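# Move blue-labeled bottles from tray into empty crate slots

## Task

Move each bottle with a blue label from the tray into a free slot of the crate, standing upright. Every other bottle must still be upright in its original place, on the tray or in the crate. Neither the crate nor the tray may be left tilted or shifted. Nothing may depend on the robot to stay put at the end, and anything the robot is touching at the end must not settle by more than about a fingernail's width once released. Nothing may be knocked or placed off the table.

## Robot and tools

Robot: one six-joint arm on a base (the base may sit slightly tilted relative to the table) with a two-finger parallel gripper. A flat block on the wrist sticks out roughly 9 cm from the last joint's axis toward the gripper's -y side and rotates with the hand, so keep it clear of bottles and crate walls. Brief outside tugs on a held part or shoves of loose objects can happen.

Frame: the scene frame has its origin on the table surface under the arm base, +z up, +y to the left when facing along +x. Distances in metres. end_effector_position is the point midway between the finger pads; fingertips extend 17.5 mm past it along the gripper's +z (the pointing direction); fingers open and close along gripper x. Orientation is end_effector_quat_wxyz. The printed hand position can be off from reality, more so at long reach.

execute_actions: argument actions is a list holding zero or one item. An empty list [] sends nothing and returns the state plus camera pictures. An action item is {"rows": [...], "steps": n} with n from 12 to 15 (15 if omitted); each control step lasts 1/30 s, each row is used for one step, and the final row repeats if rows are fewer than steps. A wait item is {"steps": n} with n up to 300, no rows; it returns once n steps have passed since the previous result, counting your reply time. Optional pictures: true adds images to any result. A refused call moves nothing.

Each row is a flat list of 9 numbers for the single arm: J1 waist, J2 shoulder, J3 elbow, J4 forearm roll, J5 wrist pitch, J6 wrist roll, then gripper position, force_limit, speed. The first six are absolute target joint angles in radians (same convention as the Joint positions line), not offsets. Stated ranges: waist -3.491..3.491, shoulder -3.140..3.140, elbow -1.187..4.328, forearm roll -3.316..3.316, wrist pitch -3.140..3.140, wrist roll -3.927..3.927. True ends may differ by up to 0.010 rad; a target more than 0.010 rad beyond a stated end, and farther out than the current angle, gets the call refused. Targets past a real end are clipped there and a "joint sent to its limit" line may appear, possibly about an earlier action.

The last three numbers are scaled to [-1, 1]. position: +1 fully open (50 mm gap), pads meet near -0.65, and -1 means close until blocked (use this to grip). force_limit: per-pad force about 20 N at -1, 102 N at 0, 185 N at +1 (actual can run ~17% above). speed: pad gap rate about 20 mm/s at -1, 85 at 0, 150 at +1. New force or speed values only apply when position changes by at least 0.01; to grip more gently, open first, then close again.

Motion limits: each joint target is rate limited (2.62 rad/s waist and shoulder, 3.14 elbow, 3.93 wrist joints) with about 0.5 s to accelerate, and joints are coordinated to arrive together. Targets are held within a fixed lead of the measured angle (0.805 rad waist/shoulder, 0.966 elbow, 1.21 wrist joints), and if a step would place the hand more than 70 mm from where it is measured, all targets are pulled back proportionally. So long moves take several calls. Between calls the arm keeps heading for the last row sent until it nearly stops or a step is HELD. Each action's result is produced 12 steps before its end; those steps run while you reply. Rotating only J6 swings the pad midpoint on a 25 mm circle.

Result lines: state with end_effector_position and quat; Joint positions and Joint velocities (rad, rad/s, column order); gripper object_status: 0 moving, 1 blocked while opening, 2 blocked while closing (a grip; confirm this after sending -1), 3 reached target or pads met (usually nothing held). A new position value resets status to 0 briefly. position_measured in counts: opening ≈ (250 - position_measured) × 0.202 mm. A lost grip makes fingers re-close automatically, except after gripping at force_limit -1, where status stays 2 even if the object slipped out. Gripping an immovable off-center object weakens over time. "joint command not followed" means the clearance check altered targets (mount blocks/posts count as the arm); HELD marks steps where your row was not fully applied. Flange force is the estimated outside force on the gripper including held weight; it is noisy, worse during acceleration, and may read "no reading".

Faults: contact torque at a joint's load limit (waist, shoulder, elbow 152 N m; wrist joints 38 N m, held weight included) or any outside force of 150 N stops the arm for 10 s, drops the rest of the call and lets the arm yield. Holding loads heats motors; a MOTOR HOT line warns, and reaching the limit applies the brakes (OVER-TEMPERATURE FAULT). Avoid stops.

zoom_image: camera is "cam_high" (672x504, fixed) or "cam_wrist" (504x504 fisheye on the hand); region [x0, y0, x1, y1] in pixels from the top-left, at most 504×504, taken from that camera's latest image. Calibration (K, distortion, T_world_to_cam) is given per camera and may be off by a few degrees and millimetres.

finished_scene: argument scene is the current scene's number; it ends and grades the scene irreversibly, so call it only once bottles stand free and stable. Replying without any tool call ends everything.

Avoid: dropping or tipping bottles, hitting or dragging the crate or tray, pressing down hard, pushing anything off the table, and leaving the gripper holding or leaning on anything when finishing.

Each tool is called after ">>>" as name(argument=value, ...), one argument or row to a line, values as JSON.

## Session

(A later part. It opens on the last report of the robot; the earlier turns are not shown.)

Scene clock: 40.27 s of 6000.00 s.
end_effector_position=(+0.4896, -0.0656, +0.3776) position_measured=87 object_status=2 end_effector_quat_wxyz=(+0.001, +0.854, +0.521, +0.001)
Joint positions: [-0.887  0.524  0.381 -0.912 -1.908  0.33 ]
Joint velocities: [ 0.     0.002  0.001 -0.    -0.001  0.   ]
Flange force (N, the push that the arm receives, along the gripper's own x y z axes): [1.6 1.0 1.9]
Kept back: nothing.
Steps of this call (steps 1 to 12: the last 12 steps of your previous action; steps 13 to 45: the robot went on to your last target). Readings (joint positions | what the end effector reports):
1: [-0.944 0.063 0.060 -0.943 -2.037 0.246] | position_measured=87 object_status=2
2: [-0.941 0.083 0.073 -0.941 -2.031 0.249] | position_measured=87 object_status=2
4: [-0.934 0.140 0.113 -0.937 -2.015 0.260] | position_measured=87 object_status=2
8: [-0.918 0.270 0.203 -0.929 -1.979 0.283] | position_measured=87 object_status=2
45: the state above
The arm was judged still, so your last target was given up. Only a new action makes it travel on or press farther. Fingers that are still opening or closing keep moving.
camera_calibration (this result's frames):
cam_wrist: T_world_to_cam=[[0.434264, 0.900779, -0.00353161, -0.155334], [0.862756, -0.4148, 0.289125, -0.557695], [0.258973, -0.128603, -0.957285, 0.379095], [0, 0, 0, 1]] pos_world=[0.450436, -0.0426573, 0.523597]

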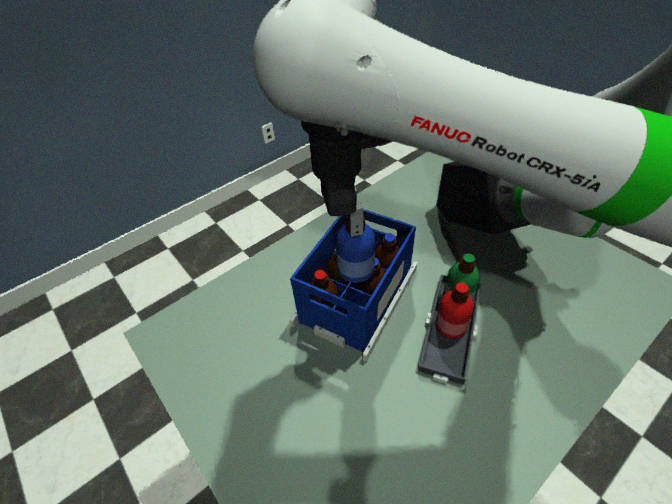

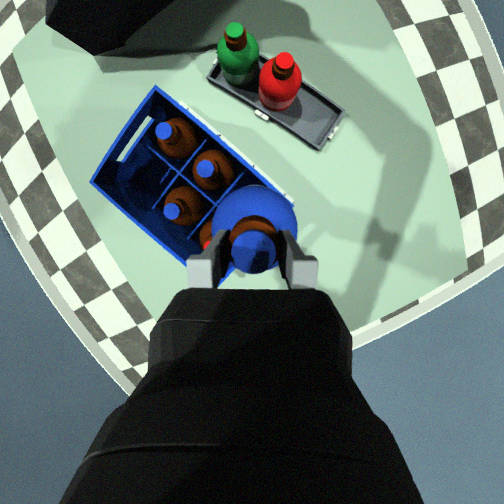

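>>> zoom_image(
  camera="cam_wrist",
  region=[80, 70, 320, 290],
)

Region (80, 70, 320, 290) of cam_wrist's 504x504 image, scaled by 2.100, with more detail than that image has; it fills the top 462 rows of this view, and the rest is white.

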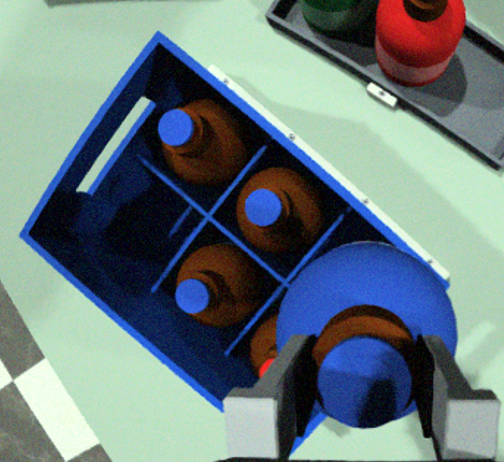

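>>> execute_actions(
  actions=[
    {"rows": [[-0.830,0.511,0.293,-0.919,-1.819,0.355,-1,-0.5,0]], "steps": 15},
  ],
)

>>> execute_actions(
  actions=[
    {"steps": 22},
  ],
  pictures=true,
)

>>> zoom_image(
  camera="cam_wrist",
  region=[80, 70, 320, 290],
)

>>> zoom_image(
  camera="cam_high",
  region=[280, 170, 440, 370],
)

Scene clock: 47.13 s of 6000.00 s.
end_effector_position=(+0.4903, -0.0664, +0.3708) position_measured=87 object_status=2 end_effector_quat_wxyz=(+0.001, +0.854, +0.521, +0.001)
Joint positions: [-0.879  0.522  0.368 -0.913 -1.895  0.334]
Joint velocities: [ 0.254 -0.056 -0.395 -0.035  0.397  0.109]
Flange force (N, the push that the arm receives, along the gripper's own x y z axes): [5.4 -13.0 -23.9]
Steps of this call (steps 1 to 100: nothing new was sent; then 3.43 s passed at rest; steps 101 to 103: the first 3 steps of this action). Readings (joint positions | what the end effector reports):
101: [-0.887 0.524 0.381 -0.912 -1.908 0.330] | position_measured=87 object_status=2
102: [-0.885 0.524 0.378 -0.912 -1.905 0.331] | position_measured=87 object_status=2
103: the state above

Scene clock: 47.87 s of 6000.00 s.
end_effector_position=(+0.4925, -0.0699, +0.3308) position_measured=87 object_status=2 end_effector_quat_wxyz=(-0.000, +0.854, +0.521, +0.002)
Joint positions: [-0.83   0.511  0.293 -0.919 -1.819  0.355]
Joint velocities: [0.001 0.001 0.    0.002 0.001 0.001]
Flange force (N, the push that the arm receives, along the gripper's own x y z axes): [1.4 -0.2 2.3]
Kept back: nothing.
Steps of this call (steps 1 to 12: the last 12 steps of your previous action; steps 13 to 22: the robot went on to your last target). Readings (joint positions | what the end effector reports):
1: [-0.868 0.520 0.351 -0.914 -1.878 0.339] | position_measured=87 object_status=2
2: [-0.853 0.516 0.329 -0.916 -1.855 0.345] | position_measured=87 object_status=2
4: [-0.833 0.512 0.299 -0.919 -1.825 0.353] | position_measured=87 object_status=2
8: [-0.830 0.511 0.293 -0.919 -1.819 0.355] | position_measured=87 object_status=2
22: the state above
camera_calibration (this result's frames):
cam_wrist: T_world_to_cam=[[0.434307, 0.900764, 0.000832809, -0.154317], [0.862098, -0.415932, 0.289462, -0.548277], [0.261084, -0.124998, -0.957189, 0.332088], [0, 0, 0, 1]] pos_world=[0.452986, -0.0475327, 0.476705]

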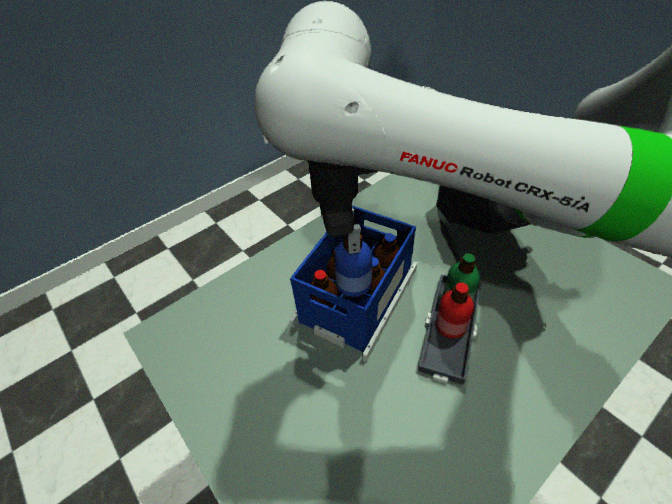

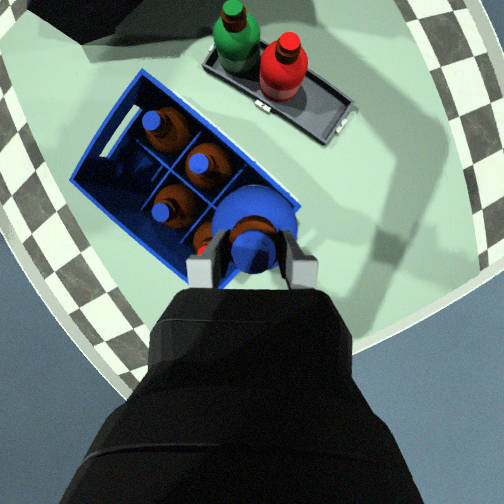

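Region (80, 70, 320, 290) of cam_wrist's 504x504 image, scaled by 2.100, with more detail than that image has; it fills the top 462 rows of this view, and the rest is white.

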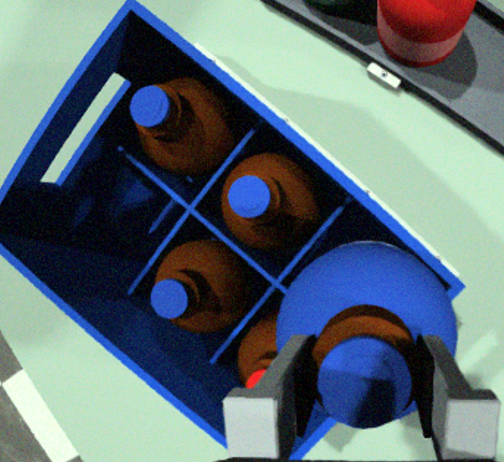

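Region (280, 170, 440, 370) of cam_high's 672x504 image, scaled by 2.520, with more detail than that image has; it fills the left 403 columns of this view, and the rest is white.

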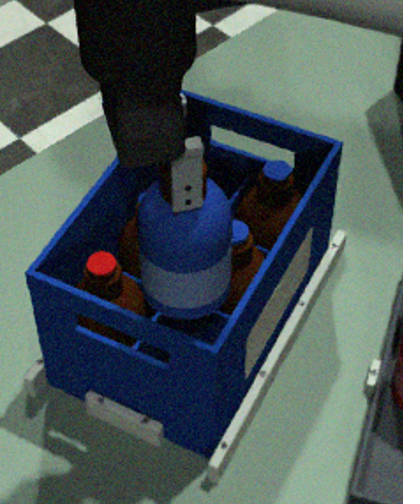

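>>> execute_actions(
  actions=[
    {"rows": [[-0.79,0.498,0.23,-0.924,-1.756,0.373,-1,-0.5,0]], "steps": 15},
  ],
)

>>> execute_actions(
  actions=[
    {"steps": 20},
  ],
  pictures=true,
)

>>> zoom_image(
  camera="cam_wrist",
  region=[130, 100, 370, 320],
)

>>> zoom_image(
  camera="cam_high",
  region=[280, 170, 440, 370],
)

Scene clock: 49.07 s of 6000.00 s.
end_effector_position=(+0.4922, -0.0706, +0.3245) position_measured=87 object_status=2 end_effector_quat_wxyz=(+0.001, +0.854, +0.521, +0.002)
Joint positions: [-0.823  0.508  0.28  -0.919 -1.806  0.359]
Joint velocities: [ 0.253 -0.08  -0.392 -0.035  0.389  0.114]
Flange force (N, the push that the arm receives, along the gripper's own x y z axes): [-4.2 3.2 -33.0]
Steps of this call (steps 1 to 15: the robot went on to your last target; steps 16 to 33: nothing new was sent; steps 34 to 36: the first 3 steps of this action). Readings (joint positions | what the end effector reports):
34: [-0.830 0.511 0.293 -0.919 -1.819 0.355] | position_measured=87 object_status=2
35: [-0.829 0.510 0.290 -0.919 -1.815 0.356] | position_measured=87 object_status=2
36: the state above

Scene clock: 49.73 s of 6000.00 s.
end_effector_position=(+0.4916, -0.0710, +0.2988) position_measured=87 object_status=2 end_effector_quat_wxyz=(+0.001, +0.853, +0.521, +0.002)
Joint positions: [-0.79   0.498  0.23  -0.924 -1.756  0.373]
Joint velocities: [ 0.     0.002 -0.001  0.     0.    -0.002]
Flange force (N, the push that the arm receives, along the gripper's own x y z axes): [-1.9 -3.8 3.4]
Kept back: nothing.
Steps of this call (steps 1 to 12: the last 12 steps of your previous action; steps 13 to 20: the robot went on to your last target). Readings (joint positions | what the end effector reports):
1: [-0.812 0.505 0.263 -0.921 -1.789 0.364] | position_measured=87 object_status=2
2: [-0.801 0.502 0.246 -0.922 -1.772 0.368] | position_measured=87 object_status=2
4: [-0.790 0.498 0.230 -0.924 -1.757 0.373] | position_measured=87 object_status=2
8: [-0.790 0.498 0.230 -0.924 -1.756 0.373] | position_measured=87 object_status=2
20: the state above
camera_calibration (this result's frames):
cam_wrist: T_world_to_cam=[[0.433411, 0.901196, -0.000805458, -0.15196], [0.862335, -0.414461, 0.290861, -0.5392], [0.261789, -0.126757, -0.956765, 0.300959], [0, 0, 0, 1]] pos_world=[0.452044, -0.0483831, 0.444657]

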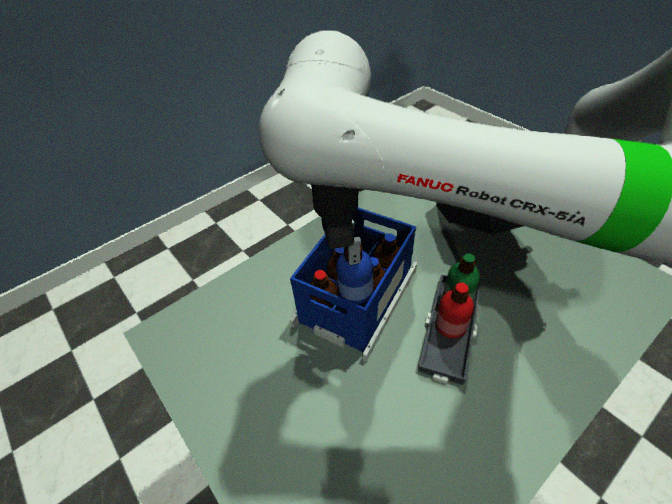

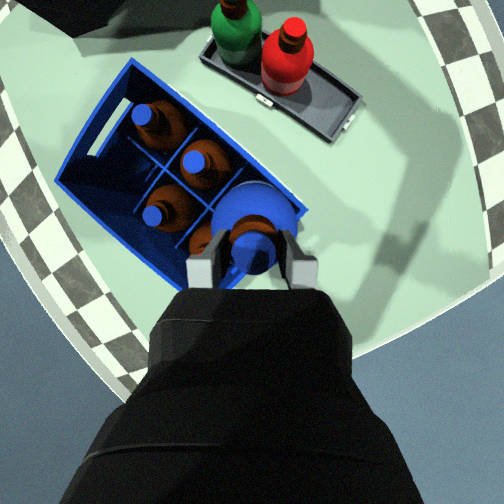

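Region (130, 100, 370, 320) of cam_wrist's 504x504 image, scaled by 2.100, with more detail than that image has; it fills the top 462 rows of this view, and the rest is white.

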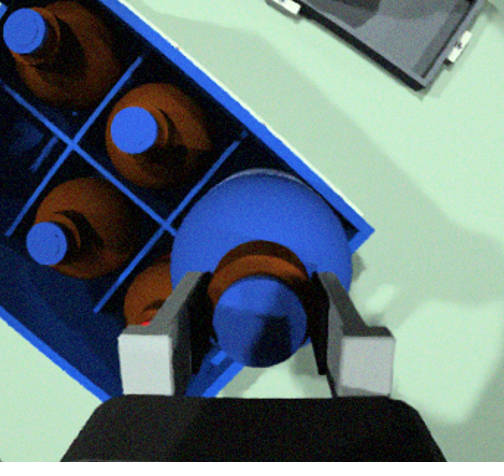

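Region (280, 170, 440, 370) of cam_high's 672x504 image, scaled by 2.520, with more detail than that image has; it fills the left 403 columns of this view, and the rest is white.

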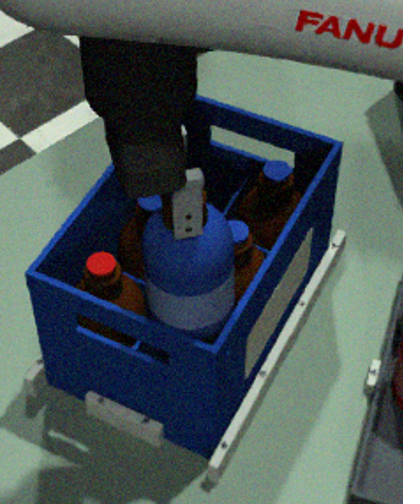

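>>> execute_actions(
  actions=[
    {"rows": [[-0.79,0.489,0.213,-0.924,-1.752,0.373,-1,-0.5,0],[-0.79,0.489,0.213,-0.924,-1.752,0.373,-1,-0.5,0],[-0.79,0.489,0.213,-0.924,-1.752,0.373,-1,-0.5,0],[-0.79,0.489,0.213,-0.924,-1.752,0.373,-1,-0.5,0],[-0.7596,0.481,0.163,-0.929,-1.702,0.3875,-1,-0.5,0]], "steps": 15},
  ],
)

>>> execute_actions(
  actions=[
    {"steps": 20},
  ],
  pictures=true,
)

>>> zoom_image(
  camera="cam_wrist",
  region=[130, 100, 370, 320],
)

Scene clock: 51.03 s of 6000.00 s.
end_effector_position=(+0.4889, -0.0696, +0.2971) position_measured=87 object_status=2 end_effector_quat_wxyz=(+0.001, +0.855, +0.519, +0.002)
Joint positions: [-0.79   0.492  0.219 -0.924 -1.753  0.373]
Joint velocities: [ 0.    -0.121 -0.224 -0.001  0.044  0.   ]
Flange force (N, the push that the arm receives, along the gripper's own x y z axes): [-1.8 1.7 0.0]
Steps of this call (steps 1 to 15: the robot went on to your last target; steps 16 to 36: nothing new was sent; steps 37 to 39: the first 3 steps of this action). Readings (joint positions | what the end effector reports):
37: [-0.790 0.498 0.230 -0.924 -1.756 0.373] | position_measured=87 object_status=2
38: [-0.790 0.496 0.227 -0.924 -1.755 0.373] | position_measured=87 object_status=2
39: the state above

Scene clock: 51.70 s of 6000.00 s.
end_effector_position=(+0.4846, -0.0702, +0.2712) position_measured=87 object_status=2 end_effector_quat_wxyz=(+0.001, +0.856, +0.518, +0.002)
Joint positions: [-0.759  0.481  0.163 -0.929 -1.702  0.387]
Joint velocities: [0.001 0.003 0.    0.    0.001 0.001]
Flange force (N, the push that the arm receives, along the gripper's own x y z axes): [1.0 0.8 3.2]
Kept back: nothing.
Steps of this call (steps 1 to 12: the last 12 steps of your previous action; steps 13 to 20: the robot went on to your last target). Readings (joint positions | what the end effector reports):
1: [-0.790 0.490 0.214 -0.924 -1.752 0.373] | position_measured=87 object_status=2
2: [-0.790 0.489 0.213 -0.924 -1.752 0.373] | position_measured=87 object_status=2
4: [-0.782 0.487 0.200 -0.925 -1.738 0.377] | position_measured=87 object_status=2
8: [-0.759 0.481 0.163 -0.929 -1.702 0.387] | position_measured=87 object_status=2
20: the state above
camera_calibration (this result's frames):
cam_wrist: T_world_to_cam=[[0.44078, 0.897614, -0.00117808, -0.153445], [0.858849, -0.421362, 0.29126, -0.523619], [0.260943, -0.129393, -0.956643, 0.276672], [0, 0, 0, 1]] pos_world=[0.44515, -0.0470992, 0.417005]

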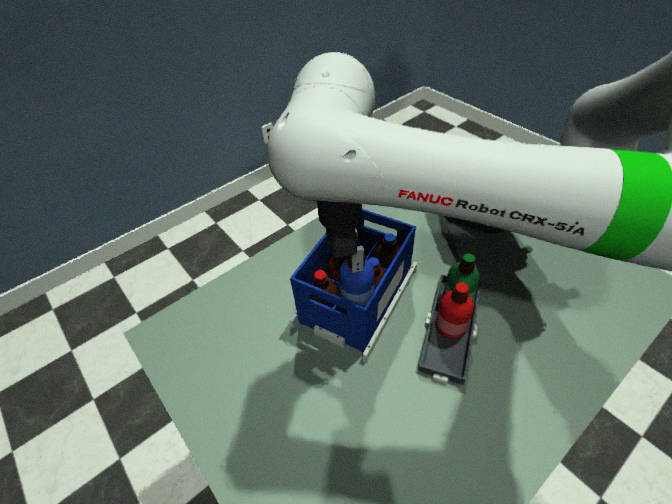

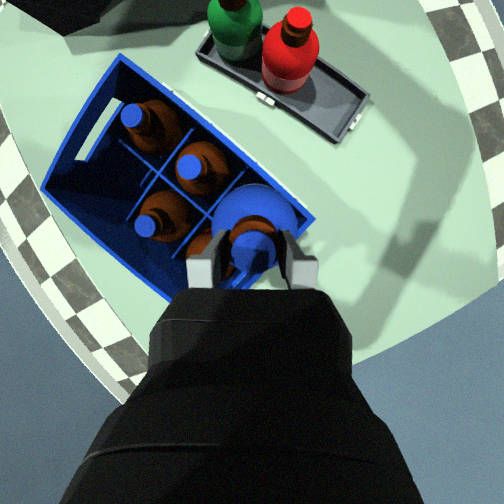

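Region (130, 100, 370, 320) of cam_wrist's 504x504 image, scaled by 2.100, with more detail than that image has; it fills the top 462 rows of this view, and the rest is white.

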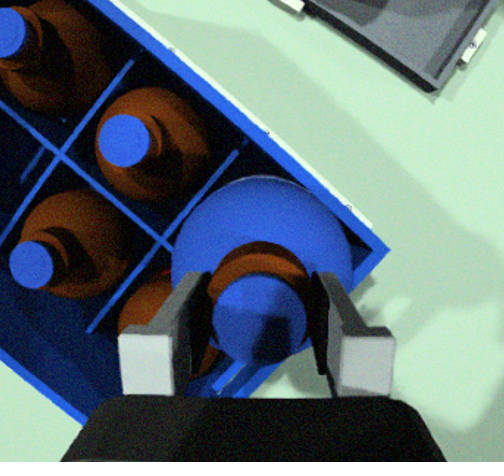

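>>> execute_actions(
  actions=[
    {"rows": [[-0.676,0.484,0.086,-0.9605,-1.5925,0.409,-1,-0.5,0]], "steps": 15},
  ],
)

>>> execute_actions(
  actions=[
    {"steps": 20},
  ],
  pictures=true,
)

>>> zoom_image(
  camera="cam_wrist",
  region=[130, 100, 370, 320],
)

>>> zoom_image(
  camera="cam_high",
  region=[280, 170, 440, 370],
)

Scene clock: 52.30 s of 6000.00 s.
end_effector_position=(+0.4854, -0.0708, +0.2637) position_measured=87 object_status=2 end_effector_quat_wxyz=(+0.002, +0.855, +0.518, +0.002)
Joint positions: [-0.75   0.481  0.153 -0.933 -1.687  0.39 ]
Joint velocities: [ 0.33   0.014 -0.301 -0.137  0.424  0.084]
Flange force (N, the push that the arm receives, along the gripper's own x y z axes): [-0.8 -11.8 -36.8]
Steps of this call (steps 1 to 15: the robot went on to your last target; steps 16 to 18: the first 3 steps of this action). Readings (joint positions | what the end effector reports):
16: [-0.760 0.481 0.163 -0.929 -1.702 0.388] | position_measured=87 object_status=2
17: [-0.758 0.481 0.160 -0.929 -1.698 0.388] | position_measured=87 object_status=2
18: the state above

Scene clock: 52.97 s of 6000.00 s.
end_effector_position=(+0.4886, -0.0712, +0.2107) position_measured=87 object_status=2 end_effector_quat_wxyz=(+0.001, +0.855, +0.519, +0.004)
Joint positions: [-0.676  0.484  0.086 -0.96  -1.592  0.409]
Joint velocities: [ 0.001 -0.002  0.001 -0.    -0.001 -0.001]
Flange force (N, the push that the arm receives, along the gripper's own x y z axes): [-2.3 -2.0 2.4]
Kept back: nothing.
Steps of this call (steps 1 to 12: the last 12 steps of your previous action; steps 13 to 20: the robot went on to your last target). Readings (joint positions | what the end effector reports):
1: [-0.735 0.482 0.140 -0.938 -1.669 0.394] | position_measured=87 object_status=2
2: [-0.716 0.483 0.122 -0.946 -1.644 0.399] | position_measured=87 object_status=2
4: [-0.684 0.484 0.094 -0.957 -1.604 0.407] | position_measured=87 object_status=2
8: [-0.676 0.484 0.086 -0.960 -1.593 0.409] | position_measured=87 object_status=2
20: the state above
camera_calibration (this result's frames):
cam_wrist: T_world_to_cam=[[0.438359, 0.898797, 0.00239025, -0.153872], [0.859296, -0.41987, 0.292094, -0.510188], [0.263537, -0.125988, -0.956387, 0.216542], [0, 0, 0, 1]] pos_world=[0.448787, -0.0486314, 0.356488]

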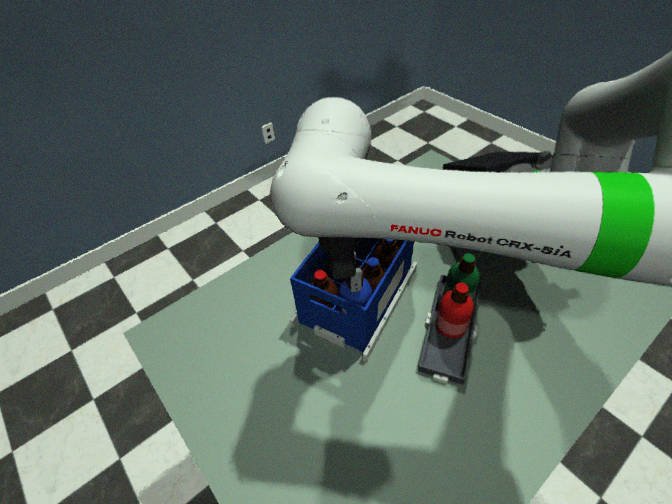

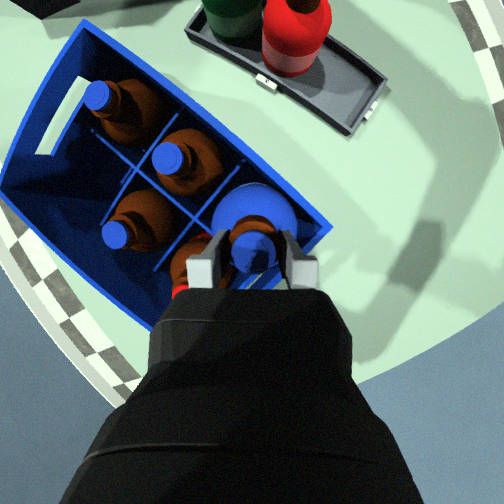

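Region (130, 100, 370, 320) of cam_wrist's 504x504 image, scaled by 2.100, with more detail than that image has; it fills the top 462 rows of this view, and the rest is white.

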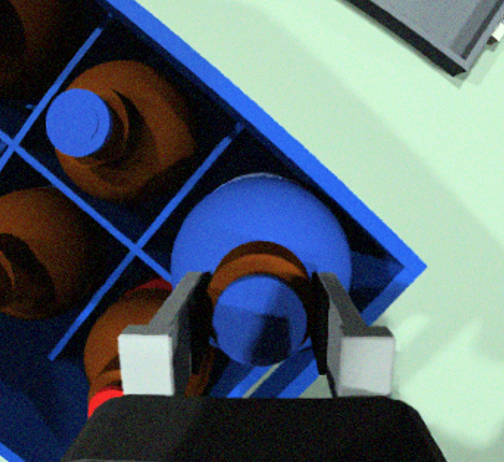

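Region (280, 170, 440, 370) of cam_high's 672x504 image, scaled by 2.520, with more detail than that image has; it fills the left 403 columns of this view, and the rest is white.

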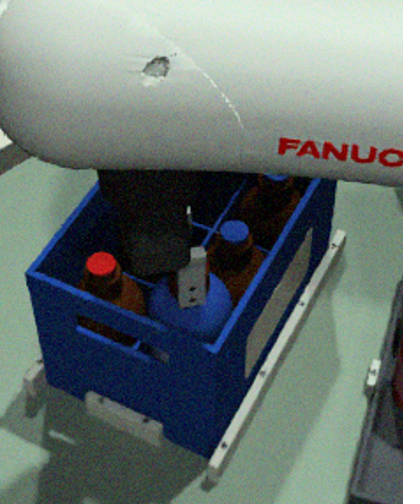

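>>> execute_actions(
  actions=[
    {"rows": [[-0.628,0.485,0.040,-0.978,-1.530,0.422,-1,-0.5,0]], "steps": 15},
  ],
)

>>> execute_actions(
  actions=[
    {"steps": 20},
  ],
  pictures=true,
)

>>> zoom_image(
  camera="cam_wrist",
  region=[130, 100, 370, 320],
)

>>> zoom_image(
  camera="cam_high",
  region=[280, 170, 440, 370],
)

Scene clock: 53.73 s of 6000.00 s.
end_effector_position=(+0.4885, -0.0712, +0.2029) position_measured=87 object_status=2 end_effector_quat_wxyz=(+0.001, +0.855, +0.519, +0.004)
Joint positions: [-0.665  0.484  0.075 -0.964 -1.578  0.412]
Joint velocities: [ 0.323  0.004 -0.314 -0.124  0.421  0.087]
Flange force (N, the push that the arm receives, along the gripper's own x y z axes): [-3.7 -1.3 -31.8]
Steps of this call (steps 1 to 15: the robot went on to your last target; steps 16 to 20: nothing new was sent; steps 21 to 23: the first 3 steps of this action). Readings (joint positions | what the end effector reports):
21: [-0.676 0.484 0.086 -0.961 -1.592 0.409] | position_measured=87 object_status=2
22: [-0.673 0.484 0.083 -0.961 -1.589 0.410] | position_measured=87 object_status=2
23: the state above

Scene clock: 54.40 s of 6000.00 s.
end_effector_position=(+0.4865, -0.0706, +0.1764) position_measured=87 object_status=2 end_effector_quat_wxyz=(+0.001, +0.855, +0.518, +0.003)
Joint positions: [-0.628  0.485  0.04  -0.978 -1.53   0.422]
Joint velocities: [-0.001  0.001  0.     0.001 -0.001 -0.001]
Flange force (N, the push that the arm receives, along the gripper's own x y z axes): [3.7 -3.0 4.7]
Kept back: nothing.
Steps of this call (steps 1 to 12: the last 12 steps of your previous action; steps 13 to 20: the robot went on to your last target). Readings (joint positions | what the end effector reports):
1: [-0.652 0.484 0.062 -0.970 -1.560 0.416] | position_measured=87 object_status=2
2: [-0.638 0.485 0.050 -0.975 -1.544 0.419] | position_measured=87 object_status=2
4: [-0.628 0.485 0.040 -0.978 -1.531 0.422] | position_measured=87 object_status=2
8: [-0.628 0.485 0.040 -0.978 -1.530 0.422] | position_measured=87 object_status=2
20: the state above
camera_calibration (this result's frames):
cam_wrist: T_world_to_cam=[[0.4391, 0.898438, 0.000408882, -0.153408], [0.859553, -0.420228, 0.290821, -0.498033], [0.261456, -0.127348, -0.956777, 0.185345], [0, 0, 0, 1]] pos_world=[0.446988, -0.0478568, 0.322235]

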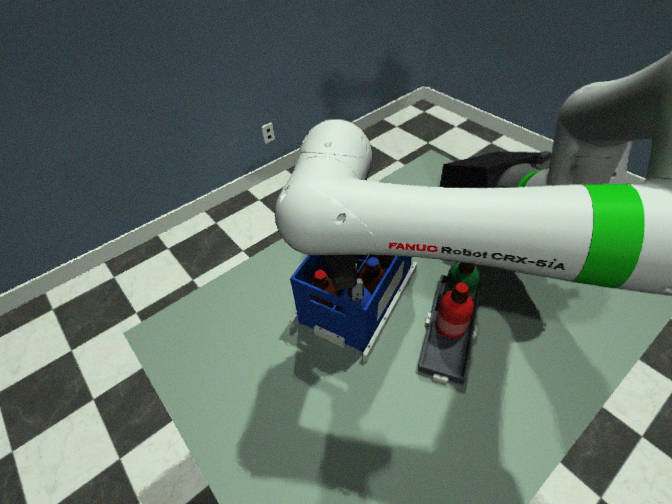

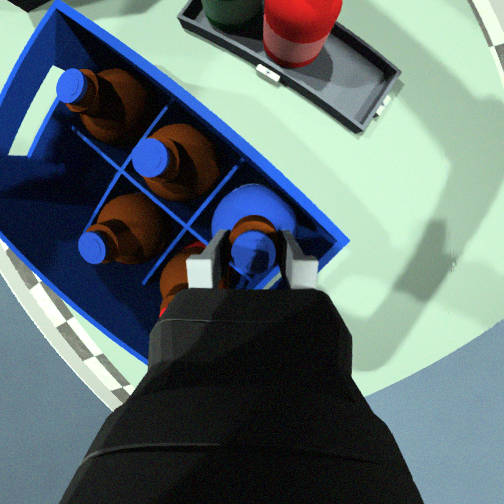

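Region (130, 100, 370, 320) of cam_wrist's 504x504 image, scaled by 2.100, with more detail than that image has; it fills the top 462 rows of this view, and the rest is white.

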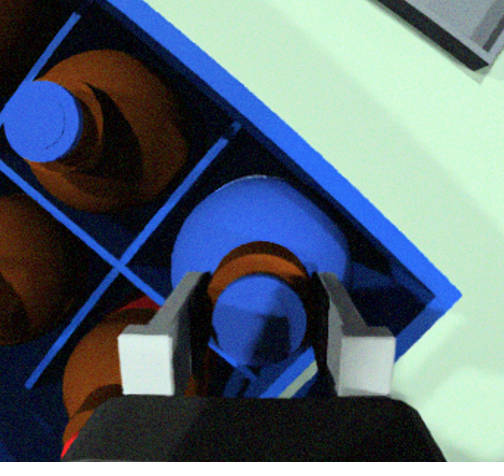

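Region (280, 170, 440, 370) of cam_high's 672x504 image, scaled by 2.520, with more detail than that image has; it fills the left 403 columns of this view, and the rest is white.

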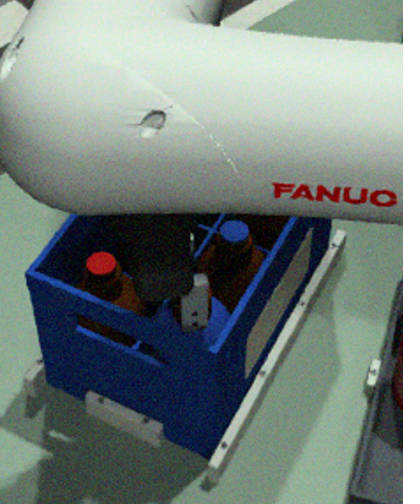

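>>> execute_actions(
  actions=[
    {"rows": [[-0.604,0.486,0.018,-0.987,-1.499,0.428,-1,-0.5,0]], "steps": 15},
  ],
)

>>> execute_actions(
  actions=[
    {"steps": 18},
  ],
)

Scene clock: 54.87 s of 6000.00 s.
end_effector_position=(+0.4858, -0.0708, +0.1694) position_measured=87 object_status=2 end_effector_quat_wxyz=(+0.001, +0.855, +0.518, +0.002)
Joint positions: [-0.618  0.485  0.03  -0.982 -1.516  0.425]
Joint velocities: [ 0.297  0.014 -0.271 -0.127  0.373  0.073]
Flange force (N, the push that the arm receives, along the gripper's own x y z axes): [0.5 -7.4 -30.4]
Steps of this call (steps 1 to 11: the robot went on to your last target; steps 12 to 14: the first 3 steps of this action). Readings (joint positions | what the end effector reports):
12: [-0.628 0.485 0.040 -0.978 -1.530 0.422] | position_measured=87 object_status=2
13: [-0.626 0.485 0.037 -0.978 -1.526 0.423] | position_measured=87 object_status=2
14: the state above

Scene clock: 55.47 s of 6000.00 s.
end_effector_position=(+0.4848, -0.0703, +0.1597) position_measured=87 object_status=2 end_effector_quat_wxyz=(+0.001, +0.855, +0.518, +0.002)
Joint positions: [-0.604  0.486  0.018 -0.987 -1.499  0.428]
Joint velocities: [ 0.002 -0.001 -0.     0.    -0.    -0.001]
Flange force (N, the push that the arm receives, along the gripper's own x y z axes): [1.9 -2.8 4.2]
Kept back: nothing.
Steps of this call (steps 1 to 12: the last 12 steps of your previous action; steps 13 to 18: the robot went on to your last target). Readings (joint positions | what the end effector reports):
1: [-0.609 0.486 0.022 -0.986 -1.505 0.427] | position_measured=87 object_status=2
2: [-0.605 0.486 0.018 -0.987 -1.500 0.428] | position_measured=87 object_status=2
4: [-0.604 0.486 0.018 -0.987 -1.499 0.428] | position_measured=87 object_status=2
8: [-0.604 0.486 0.018 -0.987 -1.499 0.428] | position_measured=87 object_status=2
18: the state above

Still hanging. Down 8 mm more.

>>> execute_actions(
  actions=[
    {"rows": [[-0.5926,0.4865,0.0075,-0.991,-1.484,0.431,-1,-0.5,0]], "steps": 15},
  ],
)

>>> execute_actions(
  actions=[
    {"steps": 18},
  ],
)

Scene clock: 55.80 s of 6000.00 s.
end_effector_position=(+0.4842, -0.0702, +0.1538) position_measured=87 object_status=2 end_effector_quat_wxyz=(+0.001, +0.855, +0.518, +0.001)
Joint positions: [-0.595  0.486  0.01  -0.99  -1.488  0.43 ]
Joint velocities: [ 0.156  0.014 -0.142 -0.073  0.172  0.033]
Flange force (N, the push that the arm receives, along the gripper's own x y z axes): [2.8 0.2 -1.8]
Steps of this call (steps 1 to 7: the robot went on to your last target; steps 8 to 10: the first 3 steps of this action). Readings (joint positions | what the end effector reports):
8: [-0.604 0.486 0.018 -0.987 -1.499 0.428] | position_measured=87 object_status=2
9: [-0.601 0.486 0.016 -0.988 -1.495 0.429] | position_measured=87 object_status=2
10: the state above

Scene clock: 56.40 s of 6000.00 s.
end_effector_position=(+0.4837, -0.0702, +0.1517) position_measured=87 object_status=2 end_effector_quat_wxyz=(+0.001, +0.855, +0.518, +0.001)
Joint positions: [-0.592  0.487  0.008 -0.991 -1.484  0.431]
Joint velocities: [ 0.     0.001 -0.    -0.    -0.     0.001]
Flange force (N, the push that the arm receives, along the gripper's own x y z axes): [1.1 2.1 2.1]
Kept back: nothing.
Steps of this call (steps 1 to 12: the last 12 steps of your previous action; steps 13 to 15: the robot went on to your last target; steps 16 to 18: nothing new was sent). Readings (joint positions | what the end effector reports):
1: [-0.593 0.487 0.008 -0.991 -1.485 0.431] | position_measured=87 object_status=2
2: [-0.592 0.487 0.008 -0.991 -1.484 0.431] | position_measured=87 object_status=2
4: [-0.592 0.487 0.008 -0.991 -1.484 0.431] | position_measured=87 object_status=2
8: [-0.592 0.487 0.008 -0.991 -1.484 0.431] | position_measured=87 object_status=2
18: the state above
The arm was judged still, so your last target was given up. Only a new action makes it travel on or press farther. Fingers that are still opening or closing keep moving.

>>> execute_actions(
  actions=[
    {"rows": [[-0.5856,0.4865,0.0007,-0.9936,-1.475,0.433,-1,-0.5,0]], "steps": 15},
  ],
)

>>> execute_actions(
  actions=[
    {"steps": 18},
  ],
)

Scene clock: 57.17 s of 6000.00 s.
end_effector_position=(+0.4828, -0.0704, +0.1482) position_measured=87 object_status=2 end_effector_quat_wxyz=(+0.002, +0.856, +0.518, +0.000)
Joint positions: [-0.587  0.486  0.002 -0.992 -1.476  0.433]
Joint velocities: [ 0.029 -0.007 -0.04  -0.002  0.065  0.011]
Flange force (N, the push that the arm receives, along the gripper's own x y z axes): [-4.2 9.7 -21.1]
Steps of this call (steps 1 to 20: nothing new was sent; steps 21 to 23: the first 3 steps of this action). Readings (joint positions | what the end effector reports):
21: [-0.593 0.486 0.007 -0.991 -1.484 0.431] | position_measured=87 object_status=2
22: [-0.591 0.486 0.005 -0.991 -1.480 0.432] | position_measured=87 object_status=2
23: the state above

Scene clock: 57.77 s of 6000.00 s.
end_effector_position=(+0.4829, -0.0700, +0.1470) position_measured=87 object_status=2 end_effector_quat_wxyz=(+0.001, +0.856, +0.518, +0.001)
Joint positions: [-0.586  0.486  0.001 -0.994 -1.475  0.433]
Joint velocities: [-0.001  0.     0.    -0.002 -0.    -0.002]
Flange force (N, the push that the arm receives, along the gripper's own x y z axes): [-2.0 2.5 -102.6]
Kept back: nothing.
Steps of this call (steps 1 to 12: the last 12 steps of your previous action; steps 13 to 15: the robot went on to your last target; steps 16 to 18: nothing new was sent). Readings (joint positions | what the end effector reports):
1: [-0.587 0.486 0.001 -0.992 -1.475 0.433] | position_measured=87 object_status=2
2: [-0.587 0.486 0.001 -0.992 -1.475 0.433] | position_measured=87 object_status=2
4: [-0.586 0.486 0.001 -0.993 -1.475 0.433] | position_measured=87 object_status=2
8: [-0.586 0.486 0.001 -0.993 -1.475 0.433] | position_measured=87 object_status=2
18: the state above
The arm was judged still, so your last target was given up. Only a new action makes it travel on or press farther. Fingers that are still opening or closing keep moving.

>>> execute_actions(
  actions=[
    {"rows": [[-0.5885,0.4865,0.0035,-0.9925,-1.4787,0.432,-1,-0.5,0],[-0.5885,0.4865,0.0035,-0.9925,-1.4787,0.432,-1,-0.5,0],[-0.5885,0.4865,0.0035,-0.9925,-1.4787,0.432,-1,-0.5,0],[-0.5885,0.4865,0.0035,-0.9925,-1.4787,0.432,0.7,-0.5,0]], "steps": 15},
  ],
)

>>> execute_actions(
  actions=[
    {"steps": 15},
  ],
  pictures=true,
)

>>> zoom_image(
  camera="cam_wrist",
  region=[130, 100, 370, 320],
)

Scene clock: 58.60 s of 6000.00 s.
end_effector_position=(+0.4831, -0.0697, +0.1480) position_measured=87 object_status=2 end_effector_quat_wxyz=(+0.001, +0.856, +0.518, +0.001)
Joint positions: [-0.587  0.487  0.003 -0.994 -1.478  0.432]
Joint velocities: [-0.004  0.002  0.011  0.001 -0.015 -0.006]
Flange force (N, the push that the arm receives, along the gripper's own x y z axes): [-2.4 0.4 -47.8]
Steps of this call (steps 1 to 22: nothing new was sent; steps 23 to 25: the first 3 steps of this action). Readings (joint positions | what the end effector reports):
23: [-0.586 0.486 0.001 -0.994 -1.475 0.433] | position_measured=87 object_status=2
24: [-0.586 0.487 0.002 -0.994 -1.477 0.433] | position_measured=87 object_status=2
25: the state above

Scene clock: 59.10 s of 6000.00 s.
end_effector_position=(+0.4832, -0.0701, +0.1490) position_measured=48 object_status=3 end_effector_quat_wxyz=(+0.001, +0.856, +0.518, +0.001)
Joint positions: [-0.588  0.487  0.003 -0.993 -1.479  0.432]
Joint velocities: [-0.001 -0.002  0.    -0.001 -0.001 -0.002]
Flange force (N, the push that the arm receives, along the gripper's own x y z axes): [1.7 -0.7 -3.5]
Kept back: nothing.
Steps of this call (steps 1 to 12: the last 12 steps of your previous action; steps 13 to 15: the robot went on to your last target). Readings (joint positions | what the end effector reports):
1: [-0.587 0.487 0.003 -0.994 -1.478 0.432] | position_measured=82 object_status=0
2: [-0.587 0.487 0.003 -0.994 -1.479 0.432] | position_measured=68 object_status=0
4: [-0.588 0.487 0.003 -0.993 -1.479 0.432] | position_measured=48 object_status=0
8: [-0.588 0.487 0.003 -0.993 -1.479 0.432] | position_measured=48 object_status=0
15: the state above
The arm was judged still, so your last target was given up. Only a new action makes it travel on or press farther. Fingers that are still opening or closing keep moving.
camera_calibration (this result's frames):
cam_wrist: T_world_to_cam=[[0.440885, 0.897557, -0.00351577, -0.152786], [0.859445, -0.421028, 0.289982, -0.4869], [0.258795, -0.13087, -0.957026, 0.161134], [0, 0, 0, 1]] pos_world=[0.444124, -0.0467765, 0.294864]

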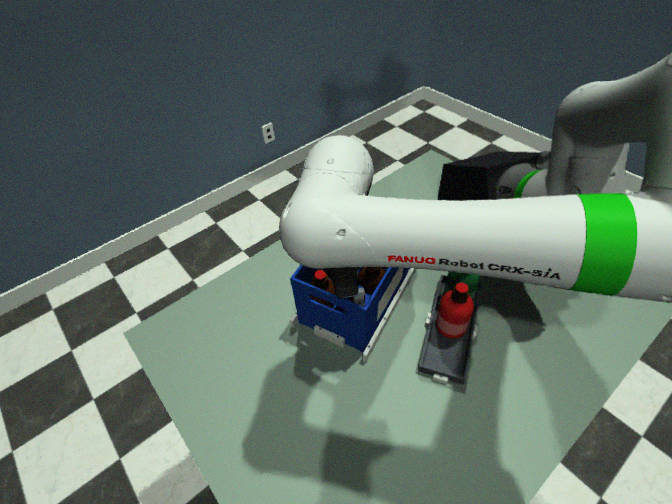

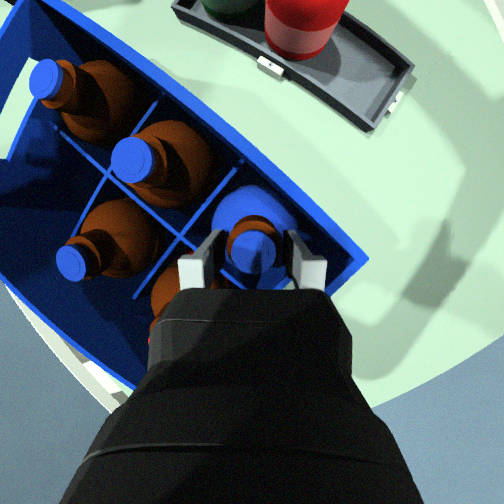

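Region (130, 100, 370, 320) of cam_wrist's 504x504 image, scaled by 2.100, with more detail than that image has; it fills the top 462 rows of this view, and the rest is white.

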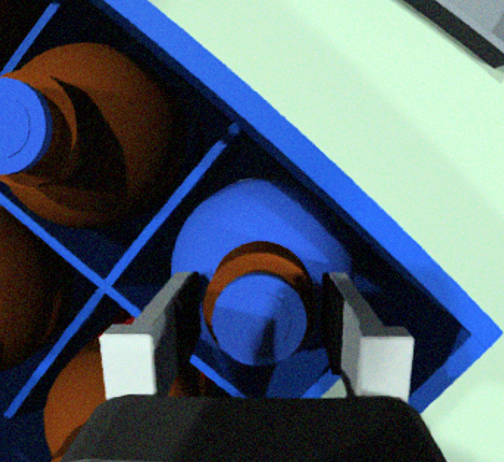

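>>> execute_actions(
  actions=[
    {"rows": [[-0.676,0.484,0.086,-0.9605,-1.5925,0.409,0.7,-0.5,0]], "steps": 15},
  ],
)

>>> execute_actions(
  actions=[
    {"rows": [[-0.79,0.489,0.213,-0.924,-1.752,0.373,0.7,-0.5,0]], "steps": 15},
  ],
)

>>> execute_actions(
  actions=[
    {"steps": 20},
  ],
  pictures=true,
)

>>> zoom_image(
  camera="cam_wrist",
  region=[60, 40, 400, 320],
)

Scene clock: 59.67 s of 6000.00 s.
end_effector_position=(+0.4843, -0.0702, +0.1565) position_measured=48 object_status=3 end_effector_quat_wxyz=(+0.001, +0.855, +0.518, +0.001)
Joint positions: [-0.599  0.486  0.014 -0.989 -1.493  0.429]
Joint velocities: [-0.325 -0.011  0.308  0.12  -0.419 -0.086]
Flange force (N, the push that the arm receives, along the gripper's own x y z axes): [2.7 -2.9 25.8]
Steps of this call (steps 1 to 14: nothing new was sent; steps 15 to 17: the first 3 steps of this action). Readings (joint positions | what the end effector reports):
15: [-0.589 0.486 0.004 -0.992 -1.479 0.432] | position_measured=48 object_status=3
16: [-0.591 0.486 0.006 -0.992 -1.483 0.431] | position_measured=48 object_status=3
17: the state above

Scene clock: 60.17 s of 6000.00 s.
end_effector_position=(+0.4892, -0.0709, +0.2185) position_measured=48 object_status=3 end_effector_quat_wxyz=(+0.000, +0.855, +0.519, +0.004)
Joint positions: [-0.687  0.485  0.098 -0.957 -1.608  0.405]
Joint velocities: [-0.326  0.012  0.364  0.108 -0.452 -0.103]
Flange force (N, the push that the arm receives, along the gripper's own x y z axes): [1.2 0.1 32.0]
Steps of this call (steps 1 to 12: the last 12 steps of your previous action; steps 13 to 15: the first 3 steps of this action). Readings (joint positions | what the end effector reports):
13: [-0.676 0.484 0.086 -0.961 -1.593 0.409] | position_measured=48 object_status=3
14: [-0.679 0.484 0.089 -0.960 -1.597 0.408] | position_measured=48 object_status=3
15: the state above

Scene clock: 60.83 s of 6000.00 s.
end_effector_position=(+0.4876, -0.0688, +0.2964) position_measured=48 object_status=3 end_effector_quat_wxyz=(+0.000, +0.855, +0.519, +0.003)
Joint positions: [-0.79   0.489  0.213 -0.924 -1.752  0.373]
Joint velocities: [ 0.     0.     0.     0.001 -0.001  0.001]
Flange force (N, the push that the arm receives, along the gripper's own x y z axes): [1.0 -1.9 -2.4]
Kept back: nothing.
Steps of this call (steps 1 to 12: the last 12 steps of your previous action; steps 13 to 20: the robot went on to your last target). Readings (joint positions | what the end effector reports):
1: [-0.701 0.485 0.114 -0.953 -1.628 0.401] | position_measured=48 object_status=3
2: [-0.721 0.486 0.136 -0.946 -1.656 0.395] | position_measured=48 object_status=3
4: [-0.764 0.488 0.184 -0.932 -1.715 0.381] | position_measured=48 object_status=3
8: [-0.790 0.489 0.213 -0.924 -1.752 0.373] | position_measured=48 object_status=3
20: the state above
camera_calibration (this result's frames):
cam_wrist: T_world_to_cam=[[0.439036, 0.898469, 0.000665154, -0.15563], [0.859647, -0.420281, 0.290467, -0.533022], [0.261255, -0.126954, -0.956885, 0.300266], [0, 0, 0, 1]] pos_world=[0.448092, -0.0460706, 0.442249]

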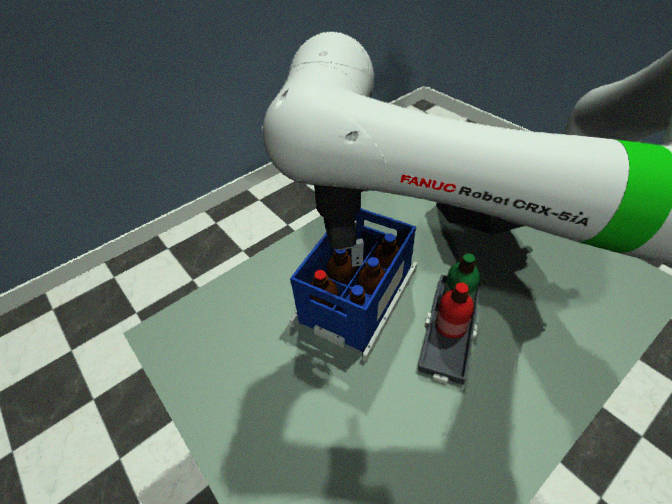

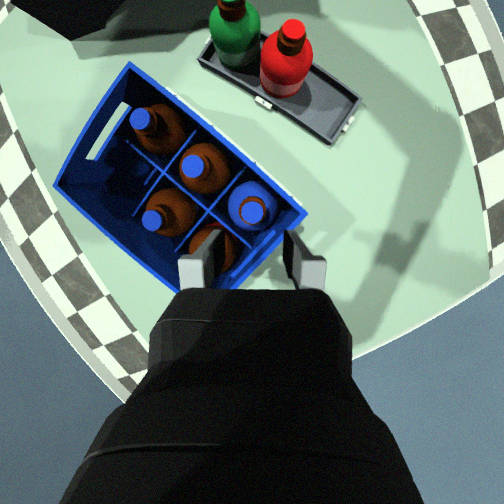

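Region (60, 40, 400, 320) of cam_wrist's 504x504 image, scaled by 1.482, with more detail than that image has; it fills the top 415 rows of this view, and the rest is white.

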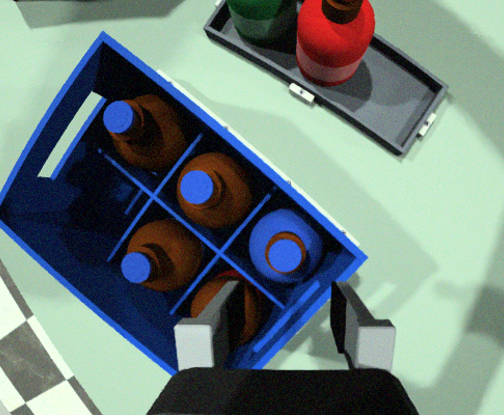

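>>> finished_scene(
  scene=1,
)

The scene is finished: the task was done.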